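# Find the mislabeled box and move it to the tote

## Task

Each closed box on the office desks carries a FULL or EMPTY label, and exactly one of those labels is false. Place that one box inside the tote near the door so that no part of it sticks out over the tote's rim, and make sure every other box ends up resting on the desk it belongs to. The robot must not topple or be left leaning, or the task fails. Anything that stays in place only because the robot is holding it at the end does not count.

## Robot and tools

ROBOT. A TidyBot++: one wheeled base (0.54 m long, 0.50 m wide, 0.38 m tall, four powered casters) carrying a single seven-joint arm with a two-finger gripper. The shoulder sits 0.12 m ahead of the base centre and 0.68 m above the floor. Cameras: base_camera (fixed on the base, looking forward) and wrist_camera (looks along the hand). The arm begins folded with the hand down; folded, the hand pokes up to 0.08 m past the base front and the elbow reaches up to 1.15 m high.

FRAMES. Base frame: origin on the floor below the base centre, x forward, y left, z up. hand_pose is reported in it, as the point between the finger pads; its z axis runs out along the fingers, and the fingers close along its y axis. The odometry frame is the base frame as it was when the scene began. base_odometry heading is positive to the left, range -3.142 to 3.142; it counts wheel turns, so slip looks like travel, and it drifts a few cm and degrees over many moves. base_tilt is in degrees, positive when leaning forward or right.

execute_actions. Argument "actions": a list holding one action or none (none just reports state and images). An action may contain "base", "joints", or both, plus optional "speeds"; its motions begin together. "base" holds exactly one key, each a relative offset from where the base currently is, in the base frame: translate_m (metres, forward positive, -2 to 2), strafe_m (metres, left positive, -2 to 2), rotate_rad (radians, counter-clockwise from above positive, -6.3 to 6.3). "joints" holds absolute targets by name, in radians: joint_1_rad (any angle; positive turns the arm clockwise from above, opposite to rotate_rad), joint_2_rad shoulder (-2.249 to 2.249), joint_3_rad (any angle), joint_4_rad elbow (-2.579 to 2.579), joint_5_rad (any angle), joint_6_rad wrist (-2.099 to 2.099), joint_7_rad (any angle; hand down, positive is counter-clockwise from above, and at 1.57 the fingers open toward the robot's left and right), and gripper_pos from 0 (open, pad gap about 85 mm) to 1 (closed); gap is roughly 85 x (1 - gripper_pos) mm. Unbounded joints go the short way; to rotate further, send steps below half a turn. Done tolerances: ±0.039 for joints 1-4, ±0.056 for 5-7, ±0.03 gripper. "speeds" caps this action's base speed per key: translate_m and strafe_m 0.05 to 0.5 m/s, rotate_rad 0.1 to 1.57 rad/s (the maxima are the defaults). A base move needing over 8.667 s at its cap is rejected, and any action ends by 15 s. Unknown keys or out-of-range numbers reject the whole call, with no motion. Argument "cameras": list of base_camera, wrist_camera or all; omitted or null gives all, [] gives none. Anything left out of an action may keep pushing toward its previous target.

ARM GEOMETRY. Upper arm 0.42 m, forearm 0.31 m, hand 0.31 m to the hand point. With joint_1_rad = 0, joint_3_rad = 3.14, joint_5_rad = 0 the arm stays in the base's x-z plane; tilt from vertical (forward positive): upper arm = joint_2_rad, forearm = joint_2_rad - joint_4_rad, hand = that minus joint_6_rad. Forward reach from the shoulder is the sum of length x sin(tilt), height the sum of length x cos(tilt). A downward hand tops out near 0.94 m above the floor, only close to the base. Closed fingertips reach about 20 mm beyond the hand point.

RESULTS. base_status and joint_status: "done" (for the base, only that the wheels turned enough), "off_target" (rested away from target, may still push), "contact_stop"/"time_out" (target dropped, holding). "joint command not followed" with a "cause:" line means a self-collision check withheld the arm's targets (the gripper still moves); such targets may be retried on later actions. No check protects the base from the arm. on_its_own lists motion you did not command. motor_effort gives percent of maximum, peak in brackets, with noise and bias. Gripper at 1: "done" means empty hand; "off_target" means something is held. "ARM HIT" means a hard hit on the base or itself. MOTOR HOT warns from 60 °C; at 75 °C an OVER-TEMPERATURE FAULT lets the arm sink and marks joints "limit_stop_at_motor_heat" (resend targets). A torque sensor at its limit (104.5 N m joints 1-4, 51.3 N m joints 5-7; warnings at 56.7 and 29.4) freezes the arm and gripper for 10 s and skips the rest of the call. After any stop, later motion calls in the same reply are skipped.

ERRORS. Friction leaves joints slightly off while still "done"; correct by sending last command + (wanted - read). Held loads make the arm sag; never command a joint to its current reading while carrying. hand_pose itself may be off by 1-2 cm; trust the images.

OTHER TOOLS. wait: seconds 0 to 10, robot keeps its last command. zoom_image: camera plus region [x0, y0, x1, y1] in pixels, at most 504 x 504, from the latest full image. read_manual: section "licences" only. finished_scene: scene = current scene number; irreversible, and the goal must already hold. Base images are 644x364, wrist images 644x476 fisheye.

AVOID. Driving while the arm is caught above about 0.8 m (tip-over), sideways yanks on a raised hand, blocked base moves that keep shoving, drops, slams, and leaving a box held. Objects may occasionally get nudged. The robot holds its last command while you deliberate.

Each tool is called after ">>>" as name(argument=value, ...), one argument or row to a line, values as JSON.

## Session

>>> execute_actions(
  actions=[],
)

Scene clock: 0.00 s.
base_odometry: x=+0.000 y=+0.000 heading=+0.000 (m, m, rad; odometry frame)
base_tilt: forward=+0.3 right=-0.2 (deg)
base_status: not commanded
joint_positions: joint_1_rad=-0.006 joint_2_rad=-0.410 joint_3_rad=+3.168 joint_4_rad=-2.550 joint_5_rad=-0.007 joint_6_rad=-0.831 joint_7_rad=+1.517 gripper_pos=+0.000
joint_status: not commanded
motor_effort: joint_1_rad=+0 joint_2_rad=+1 joint_3_rad=+0 joint_4_rad=+12 joint_5_rad=-1 joint_6_rad=+2 joint_7_rad=+1 (%)
hand_pose: x=+0.2693 y=+0.0012 z=+0.5917 quat_wxyz=(-0.010, +0.996, -0.039, +0.085) (m; base frame)
pictures: base_camera, wrist_camera
Images, in order (width x height): base_camera 644x364, wrist_camera 644x476.

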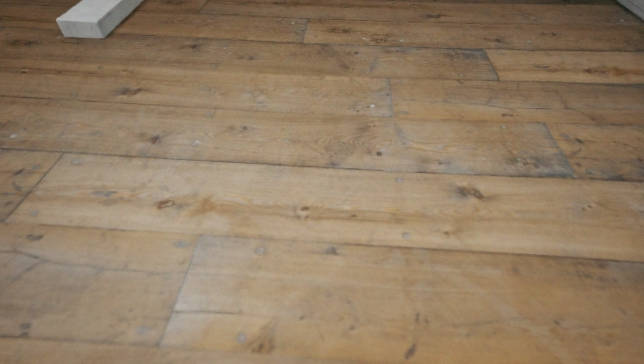

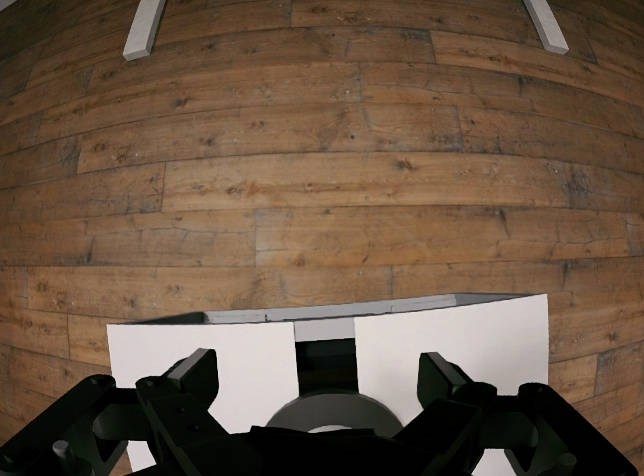

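>>> execute_actions(
  actions=[
    {"base":{"rotate_rad":-0.08},"joints":{"joint_1_rad":0,"joint_2_rad":-0.3,"joint_3_rad":3.13,"joint_4_rad":-0.6,"joint_5_rad":0,"joint_6_rad":-1.95,"joint_7_rad":1.59}},
  ],
)

Scene clock: 3.63 s.
base_odometry: x=+0.000 y=+0.000 heading=-0.080 (m, m, rad; odometry frame)
base_tilt: forward=+0.3 right=-0.1 (deg)
base_status: done
joint_positions: joint_1_rad=-0.006 joint_2_rad=-0.316 joint_3_rad=+3.142 joint_4_rad=-0.610 joint_5_rad=-0.007 joint_6_rad=-1.907 joint_7_rad=+1.565 gripper_pos=+0.000
joint_status: all done
motor_effort: joint_1_rad=+1(0) joint_2_rad=+2(6) joint_3_rad=+0(0) joint_4_rad=+10(21) joint_5_rad=-1(1) joint_6_rad=+8(9) joint_7_rad=+1(2) (%)
hand_pose: x=+0.3309 y=+0.0044 z=+1.1988 quat_wxyz=(-0.005, +0.892, +0.002, +0.453) (m; base frame)
pictures: base_camera, wrist_camera
Images, in order (width x height): base_camera 644x364, wrist_camera 644x476.

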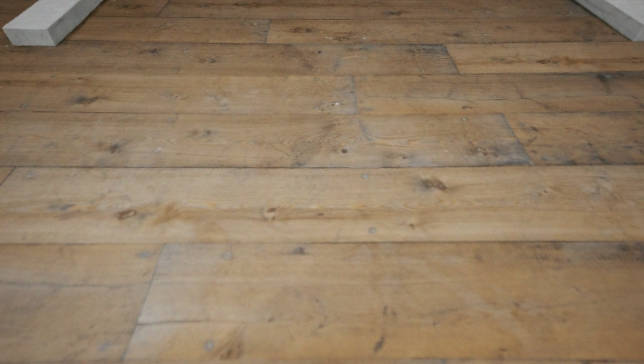

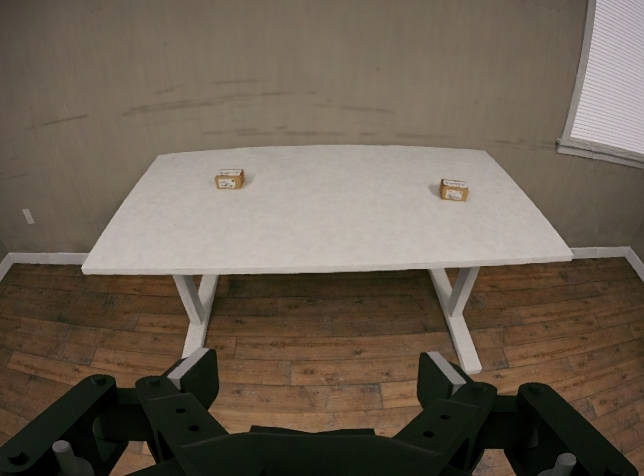

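>>> execute_actions(
  actions=[
    {"base":{"strafe_m":-0.3},"joints":{"joint_1_rad":0.315,"joint_2_rad":0.43,"joint_4_rad":-0.80,"joint_6_rad":-1.83,"joint_7_rad":0.29}},
  ],
  cameras=["base_camera"],
)

>>> execute_actions(
  actions=[
    {"base":{"translate_m":0.66}},
  ],
)

Scene clock: 6.63 s.
base_odometry: x=-0.024 y=-0.299 heading=-0.080 (m, m, rad; odometry frame)
base_tilt: forward=+0.4 right=-0.1 (deg)
base_status: done
joint_positions: joint_1_rad=+0.310 joint_2_rad=+0.433 joint_3_rad=+3.136 joint_4_rad=-0.791 joint_5_rad=-0.007 joint_6_rad=-1.872 joint_7_rad=+0.311 gripper_pos=+0.000
joint_status: all done
motor_effort: joint_1_rad=+0(2) joint_2_rad=-32(37) joint_3_rad=-1(1) joint_4_rad=+17(17) joint_5_rad=+0(0) joint_6_rad=+2(8) joint_7_rad=+1(0) (%)
hand_pose: x=+0.5838 y=-0.1432 z=+0.8593 quat_wxyz=(-0.014, +0.710, -0.704, +0.018) (m; base frame)
pictures: base_camera
Images, in order (width x height): base_camera 644x364.

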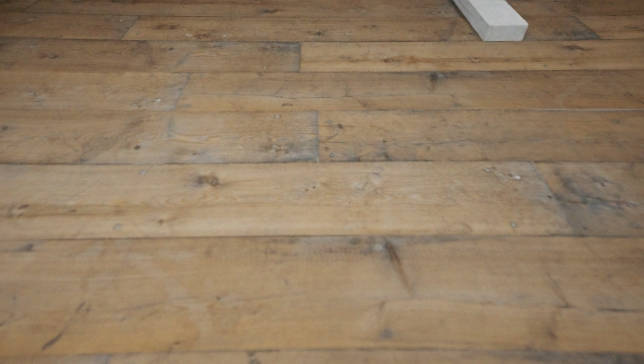

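Scene clock: 9.23 s.
base_odometry: x=+0.634 y=-0.352 heading=-0.081 (m, m, rad; odometry frame)
base_tilt: forward=+0.3 right=-0.2 (deg)
base_status: done
joint_positions: joint_1_rad=+0.310 joint_2_rad=+0.433 joint_3_rad=+3.136 joint_4_rad=-0.791 joint_5_rad=-0.007 joint_6_rad=-1.869 joint_7_rad=+0.311 gripper_pos=+0.000
joint_status: not commanded
motor_effort: joint_1_rad=+0(1) joint_2_rad=-32(36) joint_3_rad=-1(1) joint_4_rad=+16(18) joint_5_rad=+0(0) joint_6_rad=+2(2) joint_7_rad=+1(1) (%)
hand_pose: x=+0.5844 y=-0.1435 z=+0.8598 quat_wxyz=(-0.015, +0.710, -0.704, +0.019) (m; base frame)
pictures: base_camera, wrist_camera
Images, in order (width x height): base_camera 644x364, wrist_camera 644x476.

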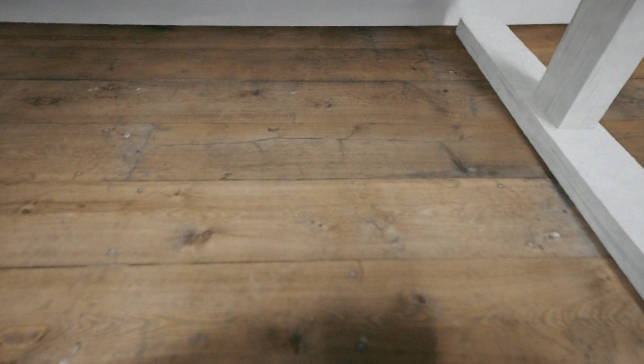

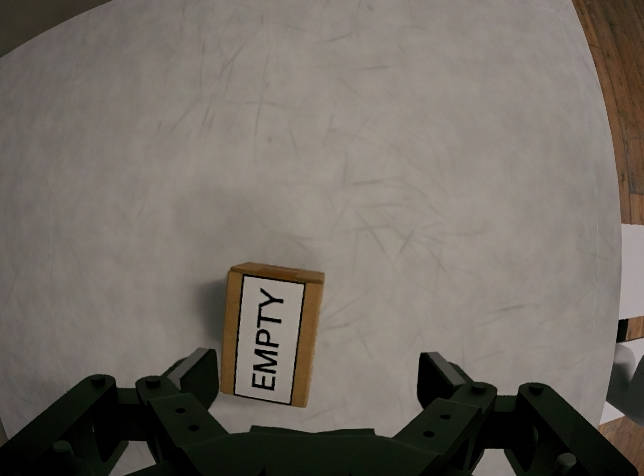

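>>> execute_actions(
  actions=[
    {"joints":{"joint_1_rad":0.28,"joint_2_rad":0.51,"joint_6_rad":-1.78,"joint_7_rad":0.16}},
  ],
  cameras=["wrist_camera"],
)

>>> execute_actions(
  actions=[
    {"joints":{"joint_4_rad":-0.955,"joint_6_rad":-1.64}},
  ],
  cameras=["wrist_camera"],
)

Scene clock: 10.63 s.
base_odometry: x=+0.634 y=-0.352 heading=-0.081 (m, m, rad; odometry frame)
base_tilt: forward=+0.3 right=-0.1 (deg)
base_status: not commanded
joint_positions: joint_1_rad=+0.288 joint_2_rad=+0.510 joint_3_rad=+3.136 joint_4_rad=-0.793 joint_5_rad=-0.007 joint_6_rad=-1.820 joint_7_rad=+0.180 gripper_pos=+0.000
joint_status: all done
motor_effort: joint_1_rad=+0(1) joint_2_rad=-36(38) joint_3_rad=+0(1) joint_4_rad=+17(18) joint_5_rad=-1(0) joint_6_rad=+1(2) joint_7_rad=+1(0) (%)
hand_pose: x=+0.6138 y=-0.1405 z=+0.8210 quat_wxyz=(-0.009, +0.671, -0.742, +0.005) (m; base frame)
pictures: wrist_camera
Images, in order (width x height): wrist_camera 644x476.

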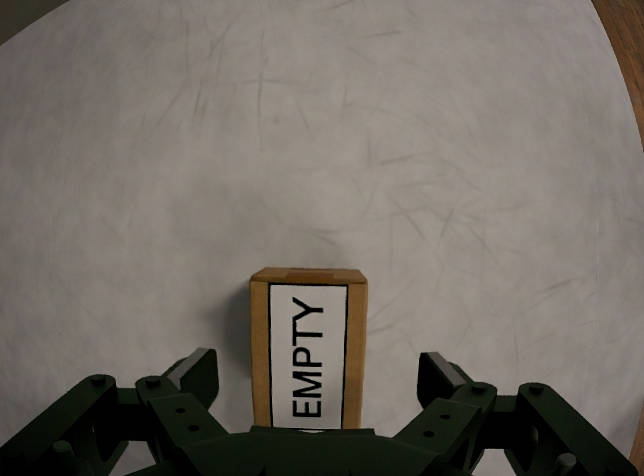

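Scene clock: 11.70 s.
base_odometry: x=+0.634 y=-0.352 heading=-0.081 (m, m, rad; odometry frame)
base_tilt: forward=+0.3 right=-0.2 (deg)
base_status: not commanded
joint_positions: joint_1_rad=+0.288 joint_2_rad=+0.510 joint_3_rad=+3.136 joint_4_rad=-0.946 joint_5_rad=-0.007 joint_6_rad=-1.682 joint_7_rad=+0.180 gripper_pos=+0.000
joint_status: all done
motor_effort: joint_1_rad=+0(0) joint_2_rad=-36(37) joint_3_rad=+0(1) joint_4_rad=+17(18) joint_5_rad=+0(0) joint_6_rad=+1(1) joint_7_rad=+1(1) (%)
hand_pose: x=+0.6183 y=-0.1416 z=+0.7737 quat_wxyz=(-0.005, +0.670, -0.742, -0.001) (m; base frame)
pictures: wrist_camera
Images, in order (width x height): wrist_camera 644x476.

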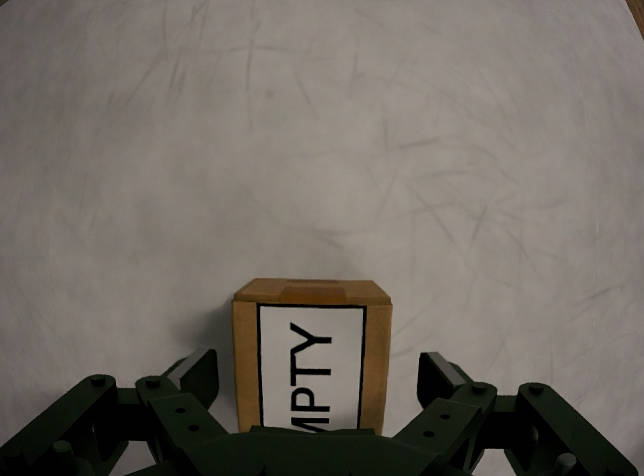

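>>> execute_actions(
  actions=[
    {"joints":{"gripper_pos":1}},
  ],
  cameras=[],
)

>>> execute_actions(
  actions=[
    {"joints":{"joint_2_rad":0.44}},
  ],
  cameras=[],
)

Scene clock: 13.03 s.
base_odometry: x=+0.634 y=-0.352 heading=-0.081 (m, m, rad; odometry frame)
base_tilt: forward=+0.3 right=-0.1 (deg)
base_status: not commanded
joint_positions: joint_1_rad=+0.288 joint_2_rad=+0.507 joint_3_rad=+3.136 joint_4_rad=-0.946 joint_5_rad=-0.007 joint_6_rad=-1.681 joint_7_rad=+0.180 gripper_pos=+0.362
joint_status: gripper_pos off_target (ended at +0.362, target +1.000)
motor_effort: joint_1_rad=+0(0) joint_2_rad=-37(36) joint_3_rad=-1(1) joint_4_rad=+17(18) joint_5_rad=+0(0) joint_6_rad=+1(2) joint_7_rad=+1(1) (%)
hand_pose: x=+0.6178 y=-0.1415 z=+0.7752 quat_wxyz=(-0.006, +0.670, -0.742, +0.000) (m; base frame)
pictures: none
No camera images: the call's "cameras" was empty. Leave "cameras" out to get every camera's image.

Scene clock: 13.97 s.
base_odometry: x=+0.634 y=-0.352 heading=-0.081 (m, m, rad; odometry frame)
base_tilt: forward=+0.3 right=-0.2 (deg)
base_status: not commanded
joint_positions: joint_1_rad=+0.288 joint_2_rad=+0.443 joint_3_rad=+3.136 joint_4_rad=-0.947 joint_5_rad=-0.007 joint_6_rad=-1.681 joint_7_rad=+0.180 gripper_pos=+0.362
joint_status: all done
motor_effort: joint_1_rad=+0(0) joint_2_rad=-33(38) joint_3_rad=-1(0) joint_4_rad=+18(19) joint_5_rad=-1(0) joint_6_rad=+2(2) joint_7_rad=+1(1) (%)
hand_pose: x=+0.6111 y=-0.1395 z=+0.8079 quat_wxyz=(-0.022, +0.670, -0.742, +0.027) (m; base frame)
pictures: none
No camera images: the call's "cameras" was empty. Leave "cameras" out to get every camera's image.

>>> execute_actions(
  actions=[
    {"joints":{"joint_2_rad":0.508}},
  ],
  cameras=[],
)

>>> execute_actions(
  actions=[
    {"joints":{"gripper_pos":0}},
  ],
  cameras=[],
)

>>> execute_actions(
  actions=[
    {"joints":{"joint_4_rad":-0.66,"joint_6_rad":-1.95}},
  ],
  cameras=[],
)

>>> execute_actions(
  actions=[
    {"base":{"strafe_m":0.54},"joints":{"joint_1_rad":-0.17,"joint_7_rad":-0.27}},
  ],
)

Scene clock: 15.53 s.
base_odometry: x=+0.634 y=-0.352 heading=-0.081 (m, m, rad; odometry frame)
base_tilt: forward=+0.3 right=-0.1 (deg)
base_status: not commanded
joint_positions: joint_1_rad=+0.288 joint_2_rad=+0.506 joint_3_rad=+3.136 joint_4_rad=-0.948 joint_5_rad=-0.007 joint_6_rad=-1.681 joint_7_rad=+0.180 gripper_pos=+0.362
joint_status: all done
motor_effort: joint_1_rad=+0(0) joint_2_rad=-36(38) joint_3_rad=-1(0) joint_4_rad=+17(18) joint_5_rad=+0(0) joint_6_rad=+1(2) joint_7_rad=+1(1) (%)
hand_pose: x=+0.6174 y=-0.1413 z=+0.7753 quat_wxyz=(-0.006, +0.670, -0.742, +0.000) (m; base frame)
pictures: none
No camera images: the call's "cameras" was empty. Leave "cameras" out to get every camera's image.

Scene clock: 16.63 s.
base_odometry: x=+0.634 y=-0.352 heading=-0.081 (m, m, rad; odometry frame)
base_tilt: forward=+0.4 right=-0.2 (deg)
base_status: not commanded
joint_positions: joint_1_rad=+0.288 joint_2_rad=+0.506 joint_3_rad=+3.136 joint_4_rad=-0.948 joint_5_rad=-0.007 joint_6_rad=-1.681 joint_7_rad=+0.180 gripper_pos=+0.000
joint_status: all done
motor_effort: joint_1_rad=+0(0) joint_2_rad=-36(36) joint_3_rad=+0(1) joint_4_rad=+18(17) joint_5_rad=+0(1) joint_6_rad=+1(1) joint_7_rad=+1(1) (%)
hand_pose: x=+0.6174 y=-0.1413 z=+0.7753 quat_wxyz=(-0.006, +0.670, -0.742, +0.000) (m; base frame)
pictures: none
No camera images: the call's "cameras" was empty. Leave "cameras" out to get every camera's image.

Scene clock: 18.00 s.
base_odometry: x=+0.634 y=-0.352 heading=-0.081 (m, m, rad; odometry frame)
base_tilt: forward=+0.4 right=-0.2 (deg)
base_status: not commanded
joint_positions: joint_1_rad=+0.288 joint_2_rad=+0.505 joint_3_rad=+3.136 joint_4_rad=-0.671 joint_5_rad=-0.007 joint_6_rad=-1.909 joint_7_rad=+0.180 gripper_pos=+0.000
joint_status: all done
motor_effort: joint_1_rad=+0(0) joint_2_rad=-35(38) joint_3_rad=+0(1) joint_4_rad=+16(18) joint_5_rad=-1(1) joint_6_rad=+1(1) joint_7_rad=+1(0) (%)
hand_pose: x=+0.6109 y=-0.1398 z=+0.8600 quat_wxyz=(-0.019, +0.671, -0.741, +0.021) (m; base frame)
pictures: none
No camera images: the call's "cameras" was empty. Leave "cameras" out to get every camera's image.

Scene clock: 20.57 s.
base_odometry: x=+0.677 y=+0.186 heading=-0.081 (m, m, rad; odometry frame)
base_tilt: forward=+0.4 right=-0.2 (deg)
base_status: done
joint_positions: joint_1_rad=-0.177 joint_2_rad=+0.505 joint_3_rad=+3.132 joint_4_rad=-0.671 joint_5_rad=-0.007 joint_6_rad=-1.909 joint_7_rad=-0.247 gripper_pos=+0.000
joint_status: all done
motor_effort: joint_1_rad=+0(4) joint_2_rad=-35(37) joint_3_rad=-1(2) joint_4_rad=+16(16) joint_5_rad=+0(1) joint_6_rad=+1(2) joint_7_rad=+0(0) (%)
hand_pose: x=+0.6211 y=+0.0967 z=+0.8601 quat_wxyz=(-0.027, +0.685, -0.728, +0.010) (m; base frame)
pictures: base_camera, wrist_camera
Images, in order (width x height): base_camera 644x364, wrist_camera 644x476.

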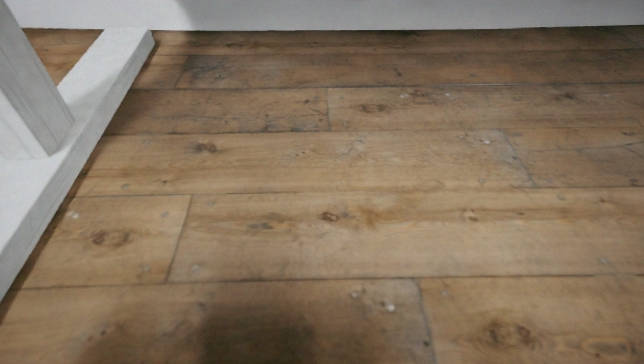

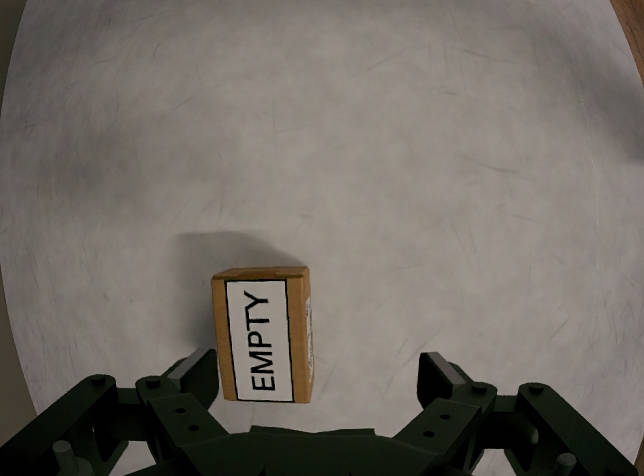

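>>> execute_actions(
  actions=[
    {"base":{"translate_m":0.035},"joints":{"joint_4_rad":-0.79,"joint_6_rad":-1.78}},
  ],
  cameras=["wrist_camera"],
)

>>> execute_actions(
  actions=[
    {"joints":{"joint_4_rad":-0.96,"joint_6_rad":-1.64}},
  ],
  cameras=["wrist_camera"],
)

>>> execute_actions(
  actions=[
    {"joints":{"gripper_pos":1}},
  ],
  cameras=[],
)

>>> execute_actions(
  actions=[
    {"joints":{"joint_2_rad":0.44}},
  ],
  cameras=[],
)

Scene clock: 22.00 s.
base_odometry: x=+0.713 y=+0.183 heading=-0.080 (m, m, rad; odometry frame)
base_tilt: forward=+0.3 right=-0.2 (deg)
base_status: done
joint_positions: joint_1_rad=-0.176 joint_2_rad=+0.512 joint_3_rad=+3.132 joint_4_rad=-0.782 joint_5_rad=-0.007 joint_6_rad=-1.819 joint_7_rad=-0.247 gripper_pos=+0.000
joint_status: all done
motor_effort: joint_1_rad=+0(1) joint_2_rad=-35(39) joint_3_rad=-1(1) joint_4_rad=+17(18) joint_5_rad=-1(0) joint_6_rad=+1(2) joint_7_rad=+1(1) (%)
hand_pose: x=+0.6269 y=+0.0977 z=+0.8235 quat_wxyz=(-0.015, +0.685, -0.728, +0.003) (m; base frame)
pictures: wrist_camera
Images, in order (width x height): wrist_camera 644x476.

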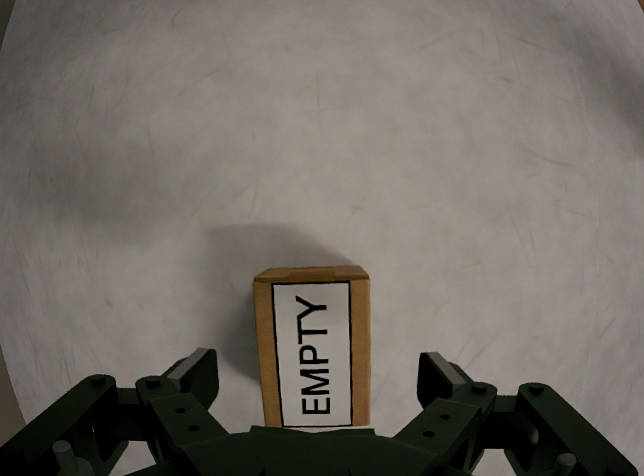

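Scene clock: 23.10 s.
base_odometry: x=+0.713 y=+0.183 heading=-0.080 (m, m, rad; odometry frame)
base_tilt: forward=+0.3 right=-0.2 (deg)
base_status: not commanded
joint_positions: joint_1_rad=-0.176 joint_2_rad=+0.512 joint_3_rad=+3.132 joint_4_rad=-0.950 joint_5_rad=-0.007 joint_6_rad=-1.682 joint_7_rad=-0.247 gripper_pos=+0.000
joint_status: all done
motor_effort: joint_1_rad=+0(0) joint_2_rad=-36(38) joint_3_rad=-1(1) joint_4_rad=+18(19) joint_5_rad=+0(0) joint_6_rad=+1(1) joint_7_rad=+1(1) (%)
hand_pose: x=+0.6272 y=+0.0981 z=+0.7716 quat_wxyz=(-0.002, +0.685, -0.729, -0.006) (m; base frame)
pictures: wrist_camera
Images, in order (width x height): wrist_camera 644x476.

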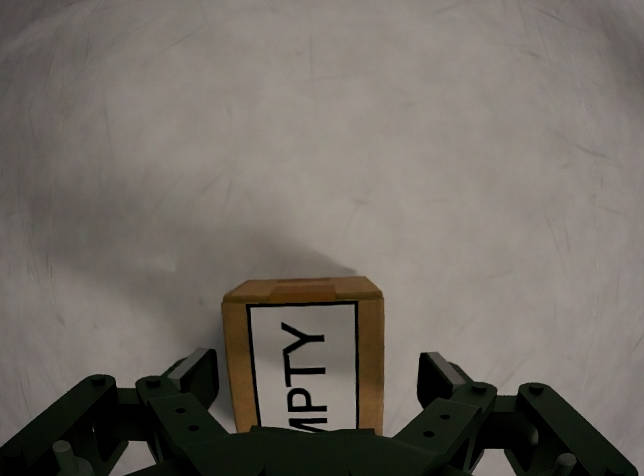

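Scene clock: 24.20 s.
base_odometry: x=+0.712 y=+0.183 heading=-0.080 (m, m, rad; odometry frame)
base_tilt: forward=+0.3 right=-0.2 (deg)
base_status: not commanded
joint_positions: joint_1_rad=-0.176 joint_2_rad=+0.507 joint_3_rad=+3.132 joint_4_rad=-0.951 joint_5_rad=-0.007 joint_6_rad=-1.682 joint_7_rad=-0.247 gripper_pos=+0.356
joint_status: gripper_pos off_target (ended at +0.356, target +1.000)
motor_effort: joint_1_rad=+0(0) joint_2_rad=-36(37) joint_3_rad=+0(1) joint_4_rad=+17(17) joint_5_rad=-1(0) joint_6_rad=+1(2) joint_7_rad=+1(1) (%)
hand_pose: x=+0.6269 y=+0.0980 z=+0.7736 quat_wxyz=(-0.004, +0.685, -0.729, -0.004) (m; base frame)
pictures: none
No camera images: the call's "cameras" was empty. Leave "cameras" out to get every camera's image.

Scene clock: 25.13 s.
base_odometry: x=+0.712 y=+0.183 heading=-0.080 (m, m, rad; odometry frame)
base_tilt: forward=+0.3 right=-0.2 (deg)
base_status: not commanded
joint_positions: joint_1_rad=-0.176 joint_2_rad=+0.444 joint_3_rad=+3.132 joint_4_rad=-0.951 joint_5_rad=-0.007 joint_6_rad=-1.682 joint_7_rad=-0.247 gripper_pos=+0.356
joint_status: all done
motor_effort: joint_1_rad=+0(0) joint_2_rad=-34(39) joint_3_rad=+0(0) joint_4_rad=+17(18) joint_5_rad=-1(0) joint_6_rad=+1(2) joint_7_rad=+1(1) (%)
hand_pose: x=+0.6199 y=+0.0968 z=+0.8062 quat_wxyz=(-0.030, +0.685, -0.728, +0.013) (m; base frame)
pictures: none
No camera images: the call's "cameras" was empty. Leave "cameras" out to get every camera's image.

Empty too. Put down, back out and look left.

>>> execute_actions(
  actions=[
    {"joints":{"joint_2_rad":0.51}},
  ],
  cameras=[],
)

>>> execute_actions(
  actions=[
    {"joints":{"gripper_pos":0}},
  ],
  cameras=[],
)

>>> execute_actions(
  actions=[
    {"joints":{"joint_2_rad":0.37}},
  ],
  cameras=[],
)

>>> execute_actions(
  actions=[
    {"base":{"translate_m":-0.7},"joints":{"joint_1_rad":1.57,"joint_2_rad":-0.3,"joint_4_rad":-0.6,"joint_6_rad":-1.8,"joint_7_rad":1.59}},
  ],
  cameras=["wrist_camera"],
)

>>> execute_actions(
  actions=[
    {"base":{"rotate_rad":1.57},"joints":{"joint_1_rad":-0.01}},
  ],
)

Scene clock: 26.73 s.
base_odometry: x=+0.712 y=+0.183 heading=-0.080 (m, m, rad; odometry frame)
base_tilt: forward=+0.4 right=-0.2 (deg)
base_status: not commanded
joint_positions: joint_1_rad=-0.176 joint_2_rad=+0.508 joint_3_rad=+3.132 joint_4_rad=-0.953 joint_5_rad=-0.007 joint_6_rad=-1.682 joint_7_rad=-0.247 gripper_pos=+0.356
joint_status: all done
motor_effort: joint_1_rad=+0(0) joint_2_rad=-36(38) joint_3_rad=+0(1) joint_4_rad=+17(18) joint_5_rad=+0(1) joint_6_rad=+1(2) joint_7_rad=+1(1) (%)
hand_pose: x=+0.6265 y=+0.0980 z=+0.7726 quat_wxyz=(-0.003, +0.685, -0.729, -0.005) (m; base frame)
pictures: none
No camera images: the call's "cameras" was empty. Leave "cameras" out to get every camera's image.

Scene clock: 27.83 s.
base_odometry: x=+0.712 y=+0.183 heading=-0.080 (m, m, rad; odometry frame)
base_tilt: forward=+0.3 right=-0.2 (deg)
base_status: not commanded
joint_positions: joint_1_rad=-0.176 joint_2_rad=+0.508 joint_3_rad=+3.132 joint_4_rad=-0.953 joint_5_rad=-0.007 joint_6_rad=-1.682 joint_7_rad=-0.247 gripper_pos=+0.000
joint_status: all done
motor_effort: joint_1_rad=+0(0) joint_2_rad=-35(36) joint_3_rad=+0(0) joint_4_rad=+17(17) joint_5_rad=+0(0) joint_6_rad=+1(1) joint_7_rad=+1(1) (%)
hand_pose: x=+0.6265 y=+0.0980 z=+0.7726 quat_wxyz=(-0.003, +0.685, -0.729, -0.005) (m; base frame)
pictures: none
No camera images: the call's "cameras" was empty. Leave "cameras" out to get every camera's image.

Scene clock: 29.13 s.
base_odometry: x=+0.712 y=+0.183 heading=-0.080 (m, m, rad; odometry frame)
base_tilt: forward=+0.4 right=-0.2 (deg)
base_status: not commanded
joint_positions: joint_1_rad=-0.176 joint_2_rad=+0.365 joint_3_rad=+3.132 joint_4_rad=-0.953 joint_5_rad=-0.007 joint_6_rad=-1.682 joint_7_rad=-0.247 gripper_pos=+0.000
joint_status: all done
motor_effort: joint_1_rad=+0(0) joint_2_rad=-31(38) joint_3_rad=+1(1) joint_4_rad=+18(19) joint_5_rad=-1(0) joint_6_rad=+2(2) joint_7_rad=+1(1) (%)
hand_pose: x=+0.6085 y=+0.0948 z=+0.8453 quat_wxyz=(-0.063, +0.683, -0.726, +0.034) (m; base frame)
pictures: none
No camera images: the call's "cameras" was empty. Leave "cameras" out to get every camera's image.

Scene clock: 32.07 s.
base_odometry: x=+0.015 y=+0.240 heading=-0.081 (m, m, rad; odometry frame)
base_tilt: forward=+0.3 right=-0.2 (deg)
base_status: done
joint_positions: joint_1_rad=+1.559 joint_2_rad=-0.290 joint_3_rad=+3.132 joint_4_rad=-0.613 joint_5_rad=-0.007 joint_6_rad=-1.757 joint_7_rad=+1.567 gripper_pos=+0.000
joint_status: all done
motor_effort: joint_1_rad=+0(1) joint_2_rad=+0(35) joint_3_rad=+0(3) joint_4_rad=+11(18) joint_5_rad=-1(2) joint_6_rad=+9(8) joint_7_rad=+1(1) (%)
hand_pose: x=+0.1291 y=-0.2509 z=+1.2315 quat_wxyz=(+0.353, +0.617, -0.602, +0.364) (m; base frame)
pictures: wrist_camera
Images, in order (width x height): wrist_camera 644x476.

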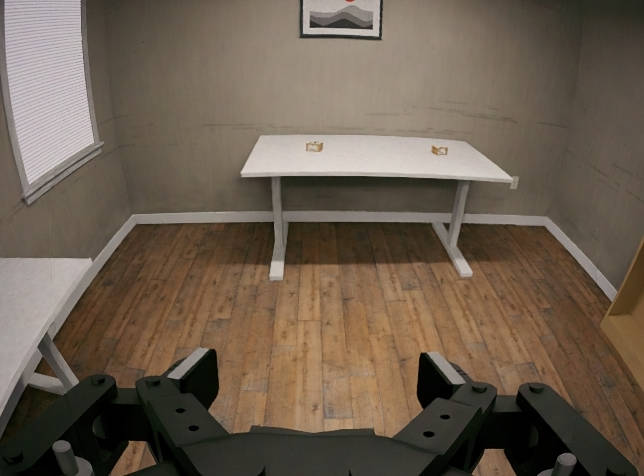

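Scene clock: 34.87 s.
base_odometry: x=+0.014 y=+0.240 heading=+1.489 (m, m, rad; odometry frame)
base_tilt: forward=+0.4 right=-0.1 (deg)
base_status: done
joint_positions: joint_1_rad=+0.001 joint_2_rad=-0.290 joint_3_rad=+3.132 joint_4_rad=-0.613 joint_5_rad=-0.007 joint_6_rad=-1.757 joint_7_rad=+1.567 gripper_pos=+0.000
joint_status: all done
motor_effort: joint_1_rad=+0(1) joint_2_rad=+0(3) joint_3_rad=+0(1) joint_4_rad=+11(12) joint_5_rad=+0(0) joint_6_rad=+8(8) joint_7_rad=+1(1) (%)
hand_pose: x=+0.3700 y=+0.0071 z=+1.2315 quat_wxyz=(-0.005, +0.862, +0.005, +0.507) (m; base frame)
pictures: base_camera, wrist_camera
Images, in order (width x height): base_camera 644x364, wrist_camera 644x476.

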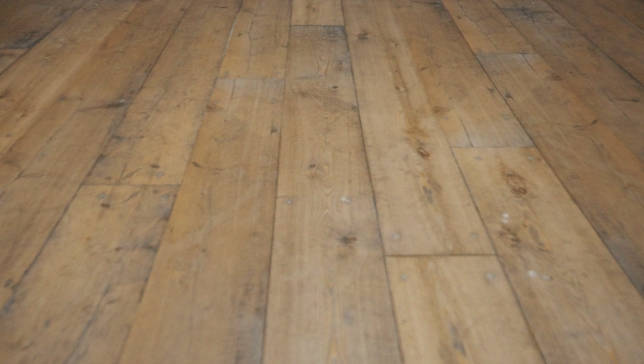

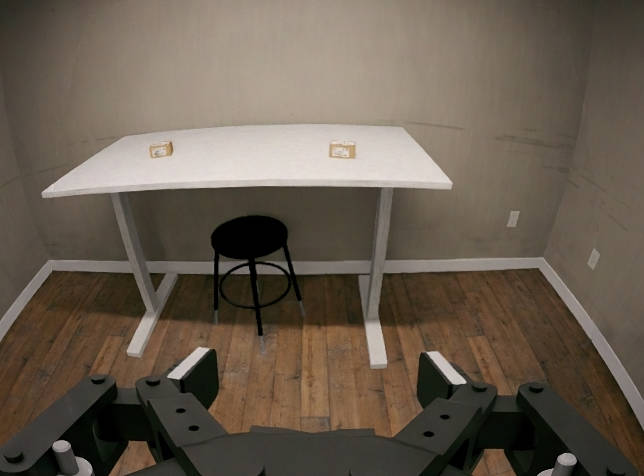

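>>> execute_actions(
  actions=[
    {"base":{"rotate_rad":3.15},"joints":{"joint_3_rad":3.155,"joint_6_rad":-1.98}},
  ],
  cameras=[],
)

>>> execute_actions(
  actions=[
    {"base":{"translate_m":1.25}},
  ],
)

Scene clock: 38.60 s.
base_odometry: x=+0.014 y=+0.240 heading=-1.645 (m, m, rad; odometry frame)
base_tilt: forward=+0.3 right=-0.2 (deg)
base_status: done
joint_positions: joint_1_rad=+0.001 joint_2_rad=-0.291 joint_3_rad=+3.153 joint_4_rad=-0.612 joint_5_rad=-0.007 joint_6_rad=-1.955 joint_7_rad=+1.567 gripper_pos=+0.000
joint_status: all done
motor_effort: joint_1_rad=+0(0) joint_2_rad=+1(2) joint_3_rad=+1(1) joint_4_rad=+11(11) joint_5_rad=-1(1) joint_6_rad=+7(9) joint_7_rad=+1(1) (%)
hand_pose: x=+0.3345 y=-0.0008 z=+1.1814 quat_wxyz=(-0.002, +0.908, -0.005, +0.419) (m; base frame)
pictures: none
No camera images: the call's "cameras" was empty. Leave "cameras" out to get every camera's image.

Scene clock: 42.47 s.
base_odometry: x=-0.077 y=-1.007 heading=-1.645 (m, m, rad; odometry frame)
base_tilt: forward=+0.3 right=-0.2 (deg)
base_status: done
joint_positions: joint_1_rad=+0.001 joint_2_rad=-0.296 joint_3_rad=+3.153 joint_4_rad=-0.610 joint_5_rad=-0.007 joint_6_rad=-1.955 joint_7_rad=+1.567 gripper_pos=+0.000
joint_status: not commanded
motor_effort: joint_1_rad=+0(0) joint_2_rad=+2(5) joint_3_rad=+0(0) joint_4_rad=+10(11) joint_5_rad=-1(1) joint_6_rad=+8(8) joint_7_rad=+1(1) (%)
hand_pose: x=+0.3318 y=-0.0008 z=+1.1833 quat_wxyz=(-0.002, +0.906, -0.005, +0.423) (m; base frame)
pictures: base_camera, wrist_camera
Images, in order (width x height): base_camera 644x364, wrist_camera 644x476.

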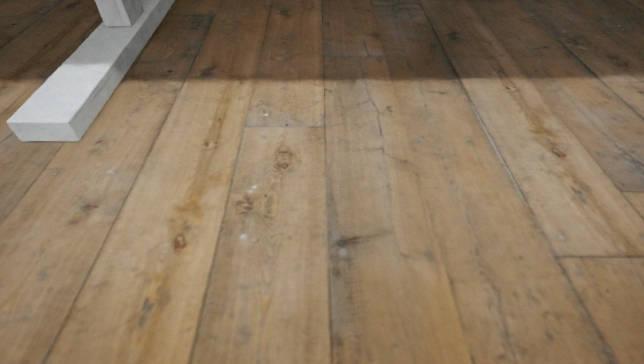

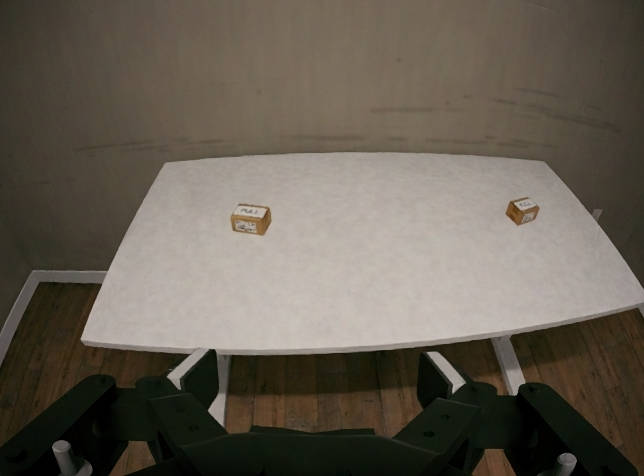

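>>> execute_actions(
  actions=[
    {"base":{"translate_m":0.37},"joints":{"joint_1_rad":-0.375,"joint_2_rad":0.505,"joint_3_rad":3.135,"joint_4_rad":-0.69,"joint_6_rad":-1.87,"joint_7_rad":2.45}},
  ],
  cameras=["wrist_camera"],
)

Scene clock: 45.17 s.
base_odometry: x=-0.104 y=-1.376 heading=-1.644 (m, m, rad; odometry frame)
base_tilt: forward=+0.3 right=-0.2 (deg)
base_status: done
joint_positions: joint_1_rad=-0.365 joint_2_rad=+0.507 joint_3_rad=+3.146 joint_4_rad=-0.683 joint_5_rad=-0.007 joint_6_rad=-1.910 joint_7_rad=+2.427 gripper_pos=+0.000
joint_status: all done
motor_effort: joint_1_rad=+0(1) joint_2_rad=-35(41) joint_3_rad=+0(2) joint_4_rad=+16(19) joint_5_rad=-1(1) joint_6_rad=+1(8) joint_7_rad=+1(0) (%)
hand_pose: x=+0.5942 y=+0.1835 z=+0.8553 quat_wxyz=(+0.003, +0.819, +0.573, +0.021) (m; base frame)
pictures: wrist_camera
Images, in order (width x height): wrist_camera 644x476.

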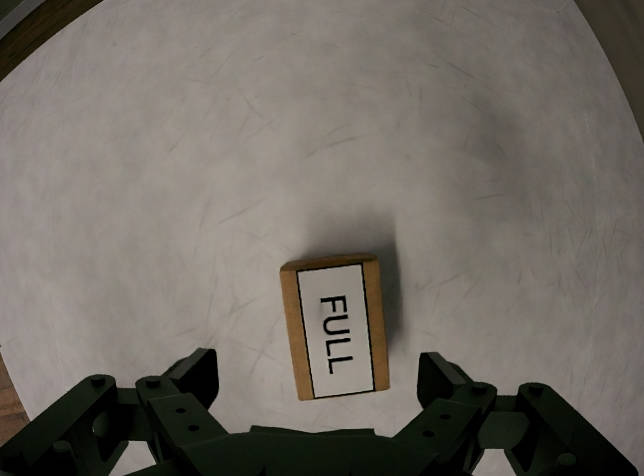

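>>> execute_actions(
  actions=[
    {"joints":{"joint_1_rad":-0.335,"joint_4_rad":-0.96,"joint_6_rad":-1.635,"joint_7_rad":2.57}},
  ],
  cameras=["wrist_camera"],
)

>>> execute_actions(
  actions=[
    {"joints":{"gripper_pos":1}},
  ],
  cameras=[],
)

>>> execute_actions(
  actions=[
    {"joints":{"joint_2_rad":0.44}},
  ],
  cameras=["wrist_camera"],
)

Scene clock: 46.93 s.
base_odometry: x=-0.104 y=-1.376 heading=-1.644 (m, m, rad; odometry frame)
base_tilt: forward=+0.4 right=-0.1 (deg)
base_status: not commanded
joint_positions: joint_1_rad=-0.346 joint_2_rad=+0.508 joint_3_rad=+3.146 joint_4_rad=-0.950 joint_5_rad=-0.007 joint_6_rad=-1.677 joint_7_rad=+2.546 gripper_pos=+0.000
joint_status: all done
motor_effort: joint_1_rad=+0(0) joint_2_rad=-36(37) joint_3_rad=-1(0) joint_4_rad=+17(18) joint_5_rad=+0(1) joint_6_rad=+1(2) joint_7_rad=+1(1) (%)
hand_pose: x=+0.6070 y=+0.1775 z=+0.7739 quat_wxyz=(-0.001, +0.791, +0.612, +0.004) (m; base frame)
pictures: wrist_camera
Images, in order (width x height): wrist_camera 644x476.

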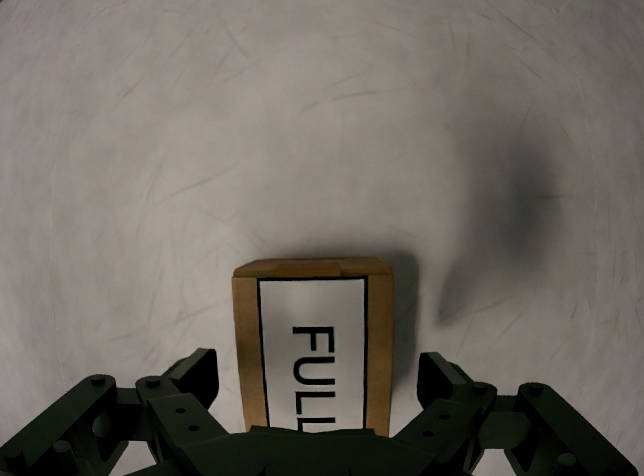

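Scene clock: 48.03 s.
base_odometry: x=-0.104 y=-1.376 heading=-1.644 (m, m, rad; odometry frame)
base_tilt: forward=+0.4 right=-0.2 (deg)
base_status: not commanded
joint_positions: joint_1_rad=-0.346 joint_2_rad=+0.504 joint_3_rad=+3.146 joint_4_rad=-0.952 joint_5_rad=-0.007 joint_6_rad=-1.676 joint_7_rad=+2.546 gripper_pos=+0.364
joint_status: gripper_pos off_target (ended at +0.364, target +1.000)
motor_effort: joint_1_rad=+0(1) joint_2_rad=-35(39) joint_3_rad=-1(0) joint_4_rad=+16(19) joint_5_rad=+0(1) joint_6_rad=+1(3) joint_7_rad=+1(0) (%)
hand_pose: x=+0.6065 y=+0.1774 z=+0.7749 quat_wxyz=(-0.001, +0.791, +0.612, +0.006) (m; base frame)
pictures: none
No camera images: the call's "cameras" was empty. Leave "cameras" out to get every camera's image.

Scene clock: 48.97 s.
base_odometry: x=-0.104 y=-1.376 heading=-1.644 (m, m, rad; odometry frame)
base_tilt: forward=+0.4 right=-0.2 (deg)
base_status: not commanded
joint_positions: joint_1_rad=-0.346 joint_2_rad=+0.464 joint_3_rad=+3.146 joint_4_rad=-0.960 joint_5_rad=-0.007 joint_6_rad=-1.675 joint_7_rad=+2.546 gripper_pos=+0.364
joint_status: all done
motor_effort: joint_1_rad=+0(0) joint_2_rad=-37(42) joint_3_rad=+0(1) joint_4_rad=+19(19) joint_5_rad=-1(0) joint_6_rad=+2(1) joint_7_rad=+1(1) (%)
hand_pose: x=+0.6005 y=+0.1752 z=+0.7927 quat_wxyz=(+0.004, +0.791, +0.612, +0.020) (m; base frame)
pictures: wrist_camera
Images, in order (width x height): wrist_camera 644x476.

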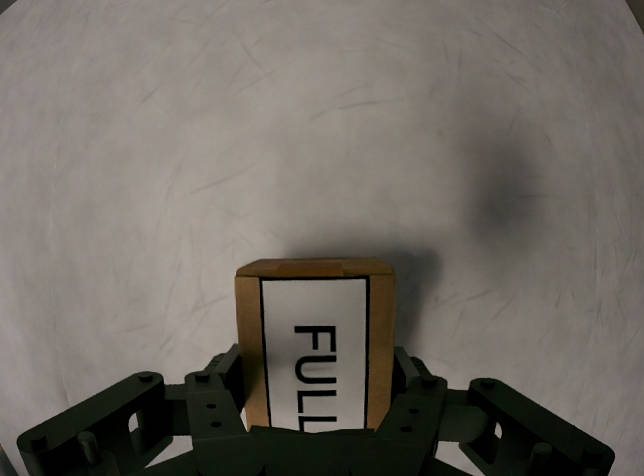

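>>> execute_actions(
  actions=[
    {"joints":{"joint_2_rad":0.497}},
  ],
  cameras=[],
)

>>> execute_actions(
  actions=[
    {"joints":{"gripper_pos":0}},
  ],
  cameras=[],
)

>>> execute_actions(
  actions=[
    {"joints":{"joint_4_rad":-0.67,"joint_6_rad":-1.95}},
  ],
  cameras=[],
)

>>> execute_actions(
  actions=[
    {"base":{"strafe_m":-0.47},"joints":{"joint_1_rad":0.23,"joint_7_rad":0.64}},
  ],
)

Scene clock: 50.30 s.
base_odometry: x=-0.104 y=-1.376 heading=-1.644 (m, m, rad; odometry frame)
base_tilt: forward=+0.3 right=-0.2 (deg)
base_status: not commanded
joint_positions: joint_1_rad=-0.346 joint_2_rad=+0.499 joint_3_rad=+3.146 joint_4_rad=-0.960 joint_5_rad=-0.007 joint_6_rad=-1.675 joint_7_rad=+2.546 gripper_pos=+0.364
joint_status: all done
motor_effort: joint_1_rad=+0(0) joint_2_rad=-35(39) joint_3_rad=-1(1) joint_4_rad=+17(20) joint_5_rad=-1(1) joint_6_rad=+1(3) joint_7_rad=+1(1) (%)
hand_pose: x=+0.6041 y=+0.1765 z=+0.7749 quat_wxyz=(-0.001, +0.791, +0.612, +0.004) (m; base frame)
pictures: none
No camera images: the call's "cameras" was empty. Leave "cameras" out to get every camera's image.

Scene clock: 51.40 s.
base_odometry: x=-0.104 y=-1.376 heading=-1.644 (m, m, rad; odometry frame)
base_tilt: forward=+0.4 right=-0.2 (deg)
base_status: not commanded
joint_positions: joint_1_rad=-0.346 joint_2_rad=+0.499 joint_3_rad=+3.146 joint_4_rad=-0.960 joint_5_rad=-0.007 joint_6_rad=-1.675 joint_7_rad=+2.546 gripper_pos=+0.000
joint_status: all done
motor_effort: joint_1_rad=+0(0) joint_2_rad=-36(39) joint_3_rad=+0(1) joint_4_rad=+17(20) joint_5_rad=-1(1) joint_6_rad=+1(1) joint_7_rad=+1(1) (%)
hand_pose: x=+0.6041 y=+0.1765 z=+0.7749 quat_wxyz=(-0.001, +0.791, +0.612, +0.004) (m; base frame)
pictures: none
No camera images: the call's "cameras" was empty. Leave "cameras" out to get every camera's image.

Scene clock: 52.77 s.
base_odometry: x=-0.104 y=-1.376 heading=-1.644 (m, m, rad; odometry frame)
base_tilt: forward=+0.4 right=-0.2 (deg)
base_status: not commanded
joint_positions: joint_1_rad=-0.346 joint_2_rad=+0.498 joint_3_rad=+3.146 joint_4_rad=-0.681 joint_5_rad=-0.007 joint_6_rad=-1.909 joint_7_rad=+2.546 gripper_pos=+0.000
joint_status: all done
motor_effort: joint_1_rad=+0(0) joint_2_rad=-35(37) joint_3_rad=-1(1) joint_4_rad=+16(18) joint_5_rad=+0(1) joint_6_rad=+1(2) joint_7_rad=+1(1) (%)
hand_pose: x=+0.5965 y=+0.1739 z=+0.8609 quat_wxyz=(+0.006, +0.790, +0.613, +0.026) (m; base frame)
pictures: none
No camera images: the call's "cameras" was empty. Leave "cameras" out to get every camera's image.

Scene clock: 55.23 s.
base_odometry: x=-0.573 y=-1.342 heading=-1.644 (m, m, rad; odometry frame)
base_tilt: forward=+0.3 right=-0.1 (deg)
base_status: done
joint_positions: joint_1_rad=+0.231 joint_2_rad=+0.498 joint_3_rad=+3.137 joint_4_rad=-0.681 joint_5_rad=-0.007 joint_6_rad=-1.909 joint_7_rad=+0.657 gripper_pos=+0.000
joint_status: all done
motor_effort: joint_1_rad=+0(5) joint_2_rad=-34(37) joint_3_rad=+0(3) joint_4_rad=+17(17) joint_5_rad=+0(0) joint_6_rad=+2(2) joint_7_rad=+1(1) (%)
hand_pose: x=+0.6148 y=-0.1112 z=+0.8610 quat_wxyz=(-0.013, +0.842, -0.539, +0.024) (m; base frame)
pictures: base_camera, wrist_camera
Images, in order (width x height): base_camera 644x364, wrist_camera 644x476.

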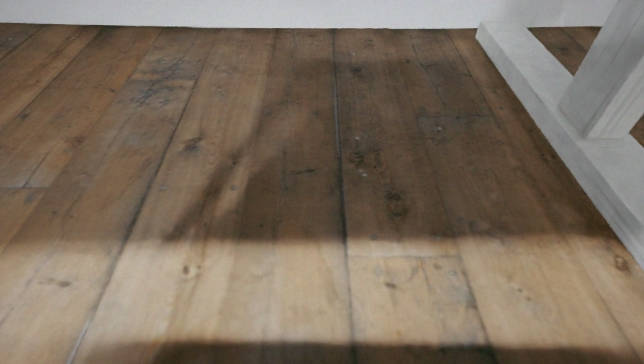

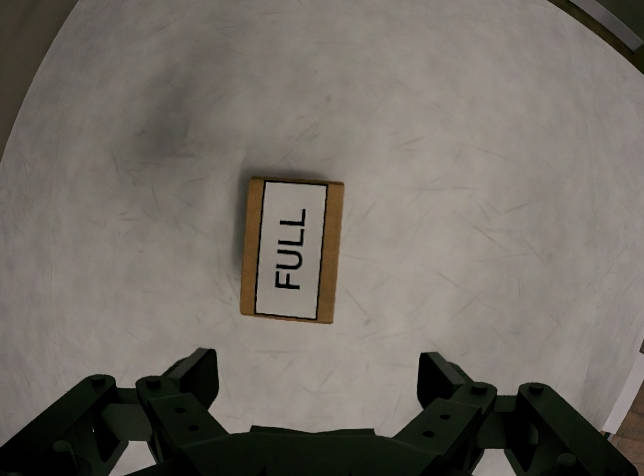

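>>> execute_actions(
  actions=[
    {"joints":{"joint_1_rad":0.29,"joint_2_rad":0.625,"joint_4_rad":-0.56,"joint_6_rad":-1.85,"joint_7_rad":0.615}},
  ],
  cameras=["wrist_camera"],
)

Scene clock: 57.13 s.
base_odometry: x=-0.573 y=-1.342 heading=-1.644 (m, m, rad; odometry frame)
base_tilt: forward=+0.3 right=-0.2 (deg)
base_status: not commanded
joint_positions: joint_1_rad=+0.285 joint_2_rad=+0.626 joint_3_rad=+3.137 joint_4_rad=-0.573 joint_5_rad=-0.007 joint_6_rad=-1.890 joint_7_rad=+0.640 gripper_pos=+0.000
joint_status: all done
motor_effort: joint_1_rad=+0(1) joint_2_rad=-39(42) joint_3_rad=-1(1) joint_4_rad=+16(18) joint_5_rad=+0(0) joint_6_rad=+2(3) joint_7_rad=+1(0) (%)
hand_pose: x=+0.6538 y=-0.1512 z=+0.8264 quat_wxyz=(-0.013, +0.822, -0.569, +0.024) (m; base frame)
pictures: wrist_camera
Images, in order (width x height): wrist_camera 644x476.

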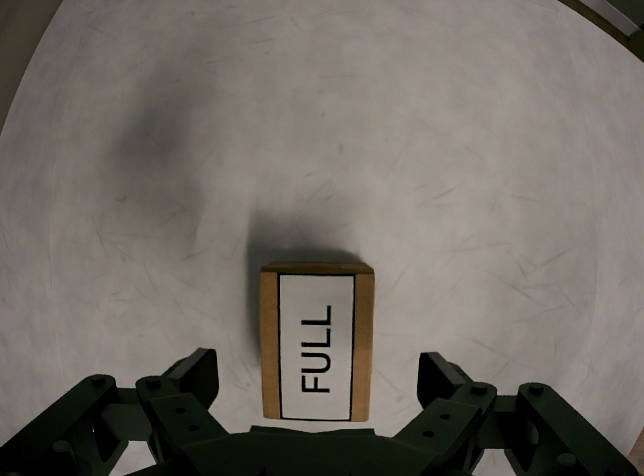

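>>> execute_actions(
  actions=[
    {"joints":{"joint_4_rad":-0.76,"joint_6_rad":-1.705}},
  ],
  cameras=[],
)

>>> execute_actions(
  actions=[
    {"joints":{"gripper_pos":1}},
  ],
  cameras=[],
)

>>> execute_actions(
  actions=[
    {"joints":{"joint_2_rad":0.56}},
  ],
  cameras=["wrist_camera"],
)

Scene clock: 58.80 s.
base_odometry: x=-0.573 y=-1.342 heading=-1.644 (m, m, rad; odometry frame)
base_tilt: forward=+0.4 right=-0.2 (deg)
base_status: not commanded
joint_positions: joint_1_rad=+0.285 joint_2_rad=+0.627 joint_3_rad=+3.137 joint_4_rad=-0.751 joint_5_rad=-0.007 joint_6_rad=-1.747 joint_7_rad=+0.640 gripper_pos=+0.000
joint_status: all done
motor_effort: joint_1_rad=+0(0) joint_2_rad=-40(41) joint_3_rad=-2(0) joint_4_rad=+17(19) joint_5_rad=-1(0) joint_6_rad=+1(2) joint_7_rad=+1(1) (%)
hand_pose: x=+0.6584 y=-0.1524 z=+0.7720 quat_wxyz=(-0.007, +0.822, -0.569, +0.007) (m; base frame)
pictures: none
No camera images: the call's "cameras" was empty. Leave "cameras" out to get every camera's image.

Scene clock: 59.90 s.
base_odometry: x=-0.573 y=-1.342 heading=-1.644 (m, m, rad; odometry frame)
base_tilt: forward=+0.3 right=-0.1 (deg)
base_status: not commanded
joint_positions: joint_1_rad=+0.285 joint_2_rad=+0.625 joint_3_rad=+3.137 joint_4_rad=-0.751 joint_5_rad=-0.007 joint_6_rad=-1.746 joint_7_rad=+0.640 gripper_pos=+0.356
joint_status: gripper_pos off_target (ended at +0.356, target +1.000)
motor_effort: joint_1_rad=+0(1) joint_2_rad=-39(43) joint_3_rad=-1(1) joint_4_rad=+16(20) joint_5_rad=-1(0) joint_6_rad=+1(2) joint_7_rad=+1(1) (%)
hand_pose: x=+0.6585 y=-0.1524 z=+0.7728 quat_wxyz=(-0.008, +0.822, -0.569, +0.008) (m; base frame)
pictures: none
No camera images: the call's "cameras" was empty. Leave "cameras" out to get every camera's image.

Scene clock: 60.87 s.
base_odometry: x=-0.573 y=-1.342 heading=-1.644 (m, m, rad; odometry frame)
base_tilt: forward=+0.4 right=-0.1 (deg)
base_status: not commanded
joint_positions: joint_1_rad=+0.285 joint_2_rad=+0.596 joint_3_rad=+3.137 joint_4_rad=-0.765 joint_5_rad=-0.007 joint_6_rad=-1.746 joint_7_rad=+0.640 gripper_pos=+0.356
joint_status: all done
motor_effort: joint_1_rad=+0(0) joint_2_rad=-43(46) joint_3_rad=+0(0) joint_4_rad=+20(20) joint_5_rad=-1(0) joint_6_rad=+2(1) joint_7_rad=+1(1) (%)
hand_pose: x=+0.6527 y=-0.1507 z=+0.7846 quat_wxyz=(-0.010, +0.822, -0.569, +0.015) (m; base frame)
pictures: wrist_camera
Images, in order (width x height): wrist_camera 644x476.

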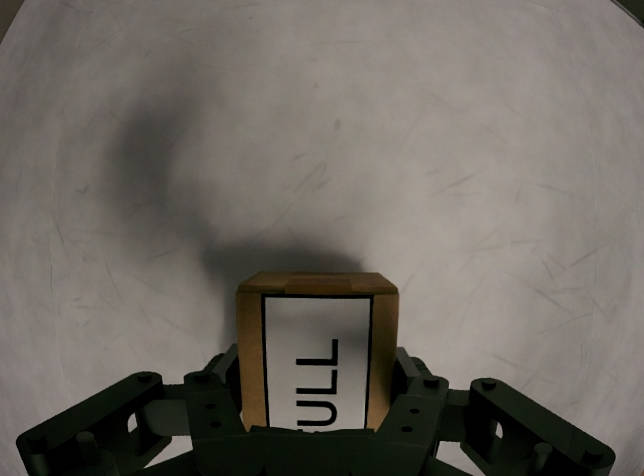

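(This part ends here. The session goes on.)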